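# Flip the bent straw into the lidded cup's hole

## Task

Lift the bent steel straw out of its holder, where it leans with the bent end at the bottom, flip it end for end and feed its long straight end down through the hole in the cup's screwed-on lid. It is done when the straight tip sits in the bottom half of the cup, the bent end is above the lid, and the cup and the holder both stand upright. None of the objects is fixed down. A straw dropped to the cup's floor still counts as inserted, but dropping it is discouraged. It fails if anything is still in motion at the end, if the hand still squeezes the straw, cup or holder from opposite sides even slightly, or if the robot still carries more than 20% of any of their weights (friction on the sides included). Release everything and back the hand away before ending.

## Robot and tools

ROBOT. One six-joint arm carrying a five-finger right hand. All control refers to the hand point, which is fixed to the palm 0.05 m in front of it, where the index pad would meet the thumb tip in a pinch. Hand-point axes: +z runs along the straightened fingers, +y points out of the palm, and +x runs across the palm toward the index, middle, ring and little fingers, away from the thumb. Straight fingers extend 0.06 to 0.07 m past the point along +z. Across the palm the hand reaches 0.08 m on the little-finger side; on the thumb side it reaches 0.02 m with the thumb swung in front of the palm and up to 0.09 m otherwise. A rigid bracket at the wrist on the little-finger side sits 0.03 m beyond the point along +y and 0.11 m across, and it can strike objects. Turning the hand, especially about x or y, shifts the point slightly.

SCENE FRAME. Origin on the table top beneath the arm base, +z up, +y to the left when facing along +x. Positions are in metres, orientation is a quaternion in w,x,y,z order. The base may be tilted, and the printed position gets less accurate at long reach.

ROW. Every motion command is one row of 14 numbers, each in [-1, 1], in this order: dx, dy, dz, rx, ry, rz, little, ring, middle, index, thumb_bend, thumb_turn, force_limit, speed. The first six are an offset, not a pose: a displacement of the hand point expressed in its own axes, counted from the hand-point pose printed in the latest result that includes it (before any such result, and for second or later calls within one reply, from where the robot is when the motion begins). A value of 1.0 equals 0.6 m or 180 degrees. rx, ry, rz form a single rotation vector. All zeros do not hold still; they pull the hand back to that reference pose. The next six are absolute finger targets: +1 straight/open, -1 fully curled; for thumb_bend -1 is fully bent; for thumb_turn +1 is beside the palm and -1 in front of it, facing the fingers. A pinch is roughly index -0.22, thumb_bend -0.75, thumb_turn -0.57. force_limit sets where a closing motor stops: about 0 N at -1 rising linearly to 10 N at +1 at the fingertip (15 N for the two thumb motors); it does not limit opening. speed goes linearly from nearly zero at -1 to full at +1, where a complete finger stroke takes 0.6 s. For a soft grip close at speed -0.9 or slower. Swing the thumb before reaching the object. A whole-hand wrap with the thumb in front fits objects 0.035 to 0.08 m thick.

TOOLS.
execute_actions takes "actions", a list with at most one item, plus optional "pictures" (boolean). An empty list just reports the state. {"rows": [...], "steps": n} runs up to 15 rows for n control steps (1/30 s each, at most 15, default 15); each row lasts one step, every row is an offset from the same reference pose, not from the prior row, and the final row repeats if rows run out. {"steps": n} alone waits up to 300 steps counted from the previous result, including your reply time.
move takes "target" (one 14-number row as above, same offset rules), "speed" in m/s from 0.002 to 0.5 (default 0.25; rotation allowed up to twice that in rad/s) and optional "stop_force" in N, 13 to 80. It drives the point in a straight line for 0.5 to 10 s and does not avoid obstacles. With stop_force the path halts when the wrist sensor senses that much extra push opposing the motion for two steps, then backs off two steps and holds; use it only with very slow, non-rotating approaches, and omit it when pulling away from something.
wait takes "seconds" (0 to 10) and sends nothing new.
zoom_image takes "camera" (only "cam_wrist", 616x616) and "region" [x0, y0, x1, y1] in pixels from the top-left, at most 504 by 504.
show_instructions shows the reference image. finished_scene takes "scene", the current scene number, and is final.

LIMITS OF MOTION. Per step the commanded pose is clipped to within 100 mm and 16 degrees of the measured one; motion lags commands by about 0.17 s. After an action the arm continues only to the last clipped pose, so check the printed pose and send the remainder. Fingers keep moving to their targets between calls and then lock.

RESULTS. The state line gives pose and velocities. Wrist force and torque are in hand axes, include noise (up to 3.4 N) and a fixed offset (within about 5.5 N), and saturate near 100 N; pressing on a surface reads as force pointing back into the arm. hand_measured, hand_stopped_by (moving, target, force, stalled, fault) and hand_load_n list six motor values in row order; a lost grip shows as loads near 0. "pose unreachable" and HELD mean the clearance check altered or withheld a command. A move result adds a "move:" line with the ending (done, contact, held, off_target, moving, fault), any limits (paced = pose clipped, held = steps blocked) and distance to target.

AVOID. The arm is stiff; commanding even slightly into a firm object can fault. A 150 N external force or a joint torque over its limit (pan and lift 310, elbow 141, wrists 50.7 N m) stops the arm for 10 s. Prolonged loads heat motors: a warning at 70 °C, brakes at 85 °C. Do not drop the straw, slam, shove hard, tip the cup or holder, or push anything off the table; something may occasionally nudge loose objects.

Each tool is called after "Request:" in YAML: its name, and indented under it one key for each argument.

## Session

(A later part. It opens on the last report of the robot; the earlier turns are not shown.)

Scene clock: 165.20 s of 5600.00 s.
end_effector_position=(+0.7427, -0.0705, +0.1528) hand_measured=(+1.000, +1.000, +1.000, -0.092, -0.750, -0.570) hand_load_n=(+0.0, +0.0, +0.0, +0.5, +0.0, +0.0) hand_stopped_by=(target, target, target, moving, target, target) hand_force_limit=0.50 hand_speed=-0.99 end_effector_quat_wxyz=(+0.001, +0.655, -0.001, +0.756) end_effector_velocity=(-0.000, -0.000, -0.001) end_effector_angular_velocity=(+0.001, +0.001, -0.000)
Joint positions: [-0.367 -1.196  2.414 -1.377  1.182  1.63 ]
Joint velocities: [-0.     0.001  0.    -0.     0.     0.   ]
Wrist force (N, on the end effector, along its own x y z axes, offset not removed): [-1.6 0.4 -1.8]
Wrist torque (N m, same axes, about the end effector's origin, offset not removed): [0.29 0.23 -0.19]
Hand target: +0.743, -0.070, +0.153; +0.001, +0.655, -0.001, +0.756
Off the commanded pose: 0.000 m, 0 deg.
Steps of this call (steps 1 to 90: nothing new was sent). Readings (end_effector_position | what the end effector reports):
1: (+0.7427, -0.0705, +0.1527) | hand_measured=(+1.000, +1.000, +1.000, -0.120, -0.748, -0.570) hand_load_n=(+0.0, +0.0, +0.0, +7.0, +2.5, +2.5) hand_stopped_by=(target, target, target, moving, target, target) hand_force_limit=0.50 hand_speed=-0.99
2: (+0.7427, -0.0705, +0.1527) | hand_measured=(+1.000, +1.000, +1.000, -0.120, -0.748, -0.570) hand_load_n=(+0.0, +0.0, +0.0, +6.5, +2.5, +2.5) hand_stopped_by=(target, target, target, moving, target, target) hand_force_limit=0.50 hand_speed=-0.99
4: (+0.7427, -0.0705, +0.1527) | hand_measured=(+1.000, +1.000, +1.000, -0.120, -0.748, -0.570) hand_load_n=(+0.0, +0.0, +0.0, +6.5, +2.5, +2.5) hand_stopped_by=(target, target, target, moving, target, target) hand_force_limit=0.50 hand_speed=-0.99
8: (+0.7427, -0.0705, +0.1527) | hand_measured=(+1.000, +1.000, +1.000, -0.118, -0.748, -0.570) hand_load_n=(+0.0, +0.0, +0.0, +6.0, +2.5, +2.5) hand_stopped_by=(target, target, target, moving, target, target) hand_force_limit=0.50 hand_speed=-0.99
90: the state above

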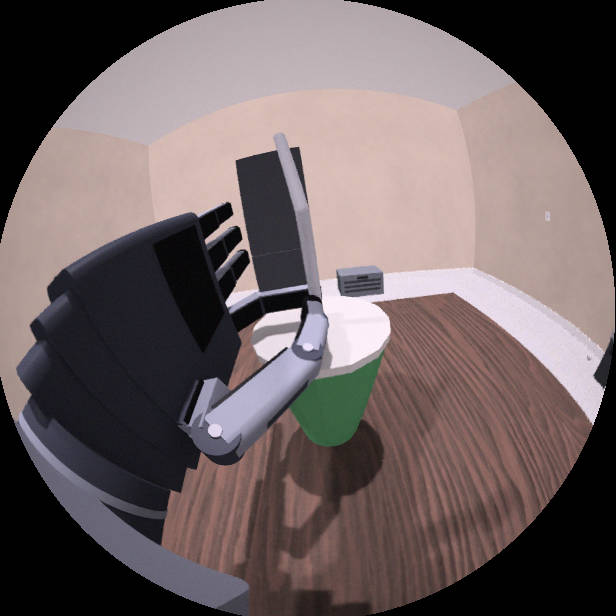

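Request:
move:
  target: [0,0,0,0,0,0,1,1,1,-0.06,-0.75,-0.57,0.5,-0.994]

Request:
wait:
  seconds: 2.5

Request:
move:
  target: [0.004,0,-0.006,0,0,0,1,1,1,1,-0.75,-0.57,0.5,-0.3]

Request:
move:
  target: [0.03,-0.04,-0.2,0,0,0,1,1,1,1,-0.75,-0.57,0.5,-0.3]
  speed: 0.1

Scene clock: 173.10 s of 5600.00 s.
end_effector_position=(+0.7427, -0.0705, +0.1528) hand_measured=(+1.000, +1.000, +1.000, -0.084, -0.750, -0.570) hand_load_n=(+0.0, +0.0, +0.0, +0.0, +0.0, +0.0) hand_stopped_by=(target, target, target, moving, target, target) hand_force_limit=0.50 hand_speed=-0.99 end_effector_quat_wxyz=(+0.001, +0.655, -0.001, +0.756) end_effector_velocity=(-0.000, -0.000, -0.001) end_effector_angular_velocity=(+0.000, +0.001, -0.000)
Joint positions: [-0.367 -1.196  2.414 -1.377  1.182  1.63 ]
Joint velocities: [-0.     0.001 -0.     0.     0.    -0.   ]
Wrist force (N, on the end effector, along its own x y z axes, offset not removed): [-2.4 0.9 -0.8]
Wrist torque (N m, same axes, about the end effector's origin, offset not removed): [0.30 0.28 -0.31]
Hand target: +0.743, -0.070, +0.153; +0.001, +0.655, -0.001, +0.756
Off the commanded pose: 0.000 m, 0 deg.
After step 90, 4.20 s passed at rest.
move: done

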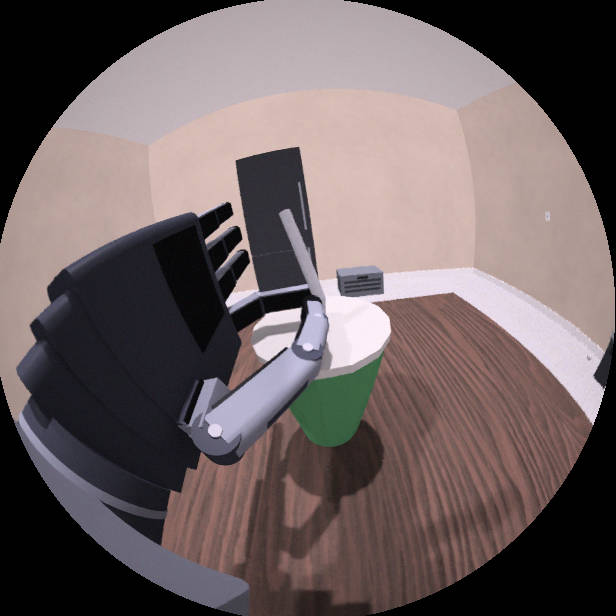

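Scene clock: 175.60 s of 5600.00 s.
end_effector_position=(+0.7427, -0.0705, +0.1528) hand_measured=(+1.000, +1.000, +1.000, -0.060, -0.750, -0.570) hand_load_n=(+0.0, +0.0, +0.0, +0.0, +0.0, +0.0) hand_stopped_by=(target, target, target, moving, target, target) hand_force_limit=0.50 hand_speed=-0.99 end_effector_quat_wxyz=(+0.001, +0.655, -0.001, +0.756) end_effector_velocity=(+0.001, -0.000, +0.002) end_effector_angular_velocity=(-0.001, -0.003, +0.000)
Joint positions: [-0.367 -1.196  2.414 -1.377  1.182  1.63 ]
Joint velocities: [-0.    -0.002 -0.001 -0.    -0.    -0.   ]
Wrist force (N, on the end effector, along its own x y z axes, offset not removed): [-2.4 1.3 -1.9]
Wrist torque (N m, same axes, about the end effector's origin, offset not removed): [0.51 0.34 -0.16]
Hand target: +0.743, -0.070, +0.153; +0.001, +0.655, -0.001, +0.756
Off the commanded pose: 0.000 m, 0 deg.
Steps of this call (steps 1 to 75: nothing new was sent). Readings (end_effector_position | what the end effector reports):
1: (+0.7427, -0.0705, +0.1528) | hand_measured=(+1.000, +1.000, +1.000, -0.084, -0.750, -0.570) hand_load_n=(+0.0, +0.0, +0.0, +0.0, +0.0, +0.0) hand_stopped_by=(target, target, target, moving, target, target) hand_force_limit=0.50 hand_speed=-0.99
2: (+0.7427, -0.0705, +0.1528) | hand_measured=(+1.000, +1.000, +1.000, -0.084, -0.750, -0.570) hand_load_n=(+0.0, +0.0, +0.0, +0.0, +0.0, +0.0) hand_stopped_by=(target, target, target, moving, target, target) hand_force_limit=0.50 hand_speed=-0.99
4: (+0.7427, -0.0705, +0.1528) | hand_measured=(+1.000, +1.000, +1.000, -0.082, -0.750, -0.570) hand_load_n=(+0.0, +0.0, +0.0, +0.0, +0.0, +0.0) hand_stopped_by=(target, target, target, moving, target, target) hand_force_limit=0.50 hand_speed=-0.99
8: (+0.7427, -0.0705, +0.1528) | hand_measured=(+1.000, +1.000, +1.000, -0.082, -0.750, -0.570) hand_load_n=(+0.0, +0.0, +0.0, +0.0, +0.0, +0.0) hand_stopped_by=(target, target, target, moving, target, target) hand_force_limit=0.50 hand_speed=-0.99
75: the state above

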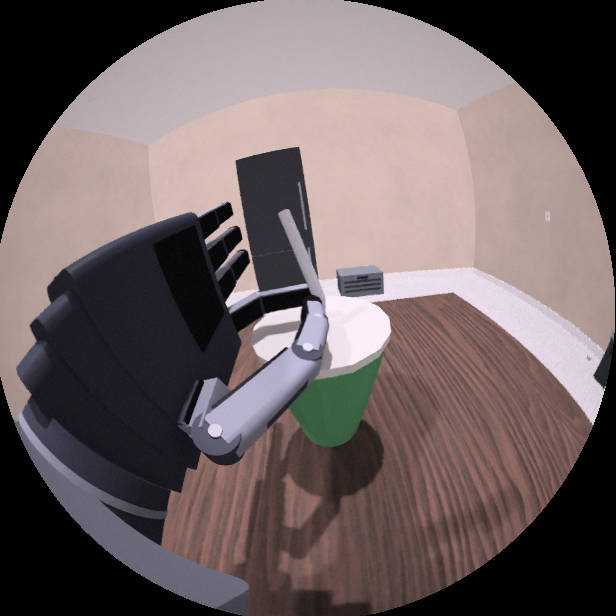

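Scene clock: 177.03 s of 5600.00 s.
end_effector_position=(+0.7388, -0.0705, +0.1547) hand_measured=(+1.000, +1.000, +1.000, +1.000, -0.750, -0.570) hand_load_n=(+0.0, +0.0, +0.0, +0.0, +0.0, +0.0) hand_stopped_by=(target, target, target, target, target, target) hand_force_limit=0.50 hand_speed=-0.30 end_effector_quat_wxyz=(+0.001, +0.655, -0.001, +0.756) end_effector_velocity=(+0.000, -0.001, -0.000) end_effector_angular_velocity=(+0.000, -0.000, -0.001)
Joint positions: [-0.371 -1.204  2.422 -1.377  1.178  1.63 ]
Joint velocities: [-0.001  0.001 -0.001  0.    -0.     0.   ]
Wrist force (N, on the end effector, along its own x y z axes, offset not removed): [-2.3 -1.8 0.7]
Wrist torque (N m, same axes, about the end effector's origin, offset not removed): [-0.13 0.21 -0.31]
Hand target: +0.739, -0.070, +0.155; +0.001, +0.655, -0.001, +0.756
Off the commanded pose: 0.000 m, 0 deg.
move: done

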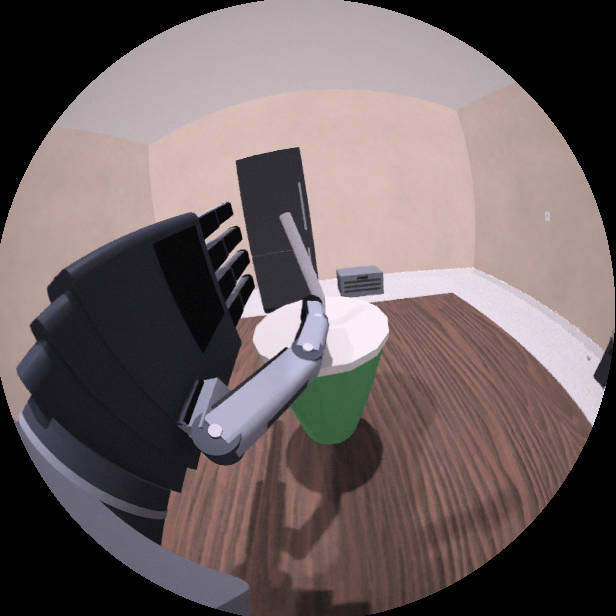

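Scene clock: 178.73 s of 5600.00 s.
end_effector_position=(+0.6177, -0.0463, +0.1554) hand_measured=(+1.000, +1.000, +1.000, +1.000, -0.750, -0.570) hand_load_n=(+0.0, +0.0, +0.0, +0.0, +0.0, +0.0) hand_stopped_by=(target, target, target, target, target, target) hand_force_limit=0.50 hand_speed=-0.30 end_effector_quat_wxyz=(+0.001, +0.655, -0.001, +0.756) end_effector_velocity=(-0.002, +0.000, +0.000) end_effector_angular_velocity=(+0.000, -0.000, +0.000)
Joint positions: [-0.451 -1.316  2.66  -1.51   1.099  1.645]
Joint velocities: [-0.002 -0.002  0.004 -0.002 -0.002  0.001]
Wrist force (N, on the end effector, along its own x y z axes, offset not removed): [-1.7 0.2 -2.8]
Wrist torque (N m, same axes, about the end effector's origin, offset not removed): [0.36 0.19 -0.34]
Hand target: +0.618, -0.046, +0.155; +0.001, +0.655, -0.001, +0.756
Off the commanded pose: 0.000 m, 0 deg.
move: done

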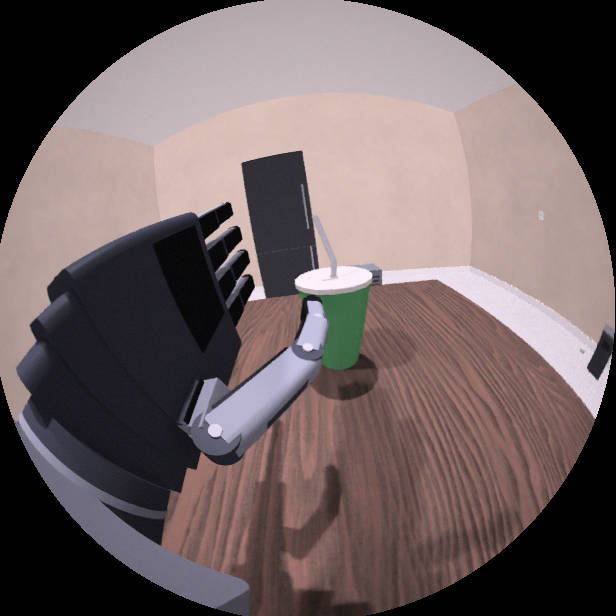

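Request:
finished_scene:
  scene: 2

The scene is finished: the task was done.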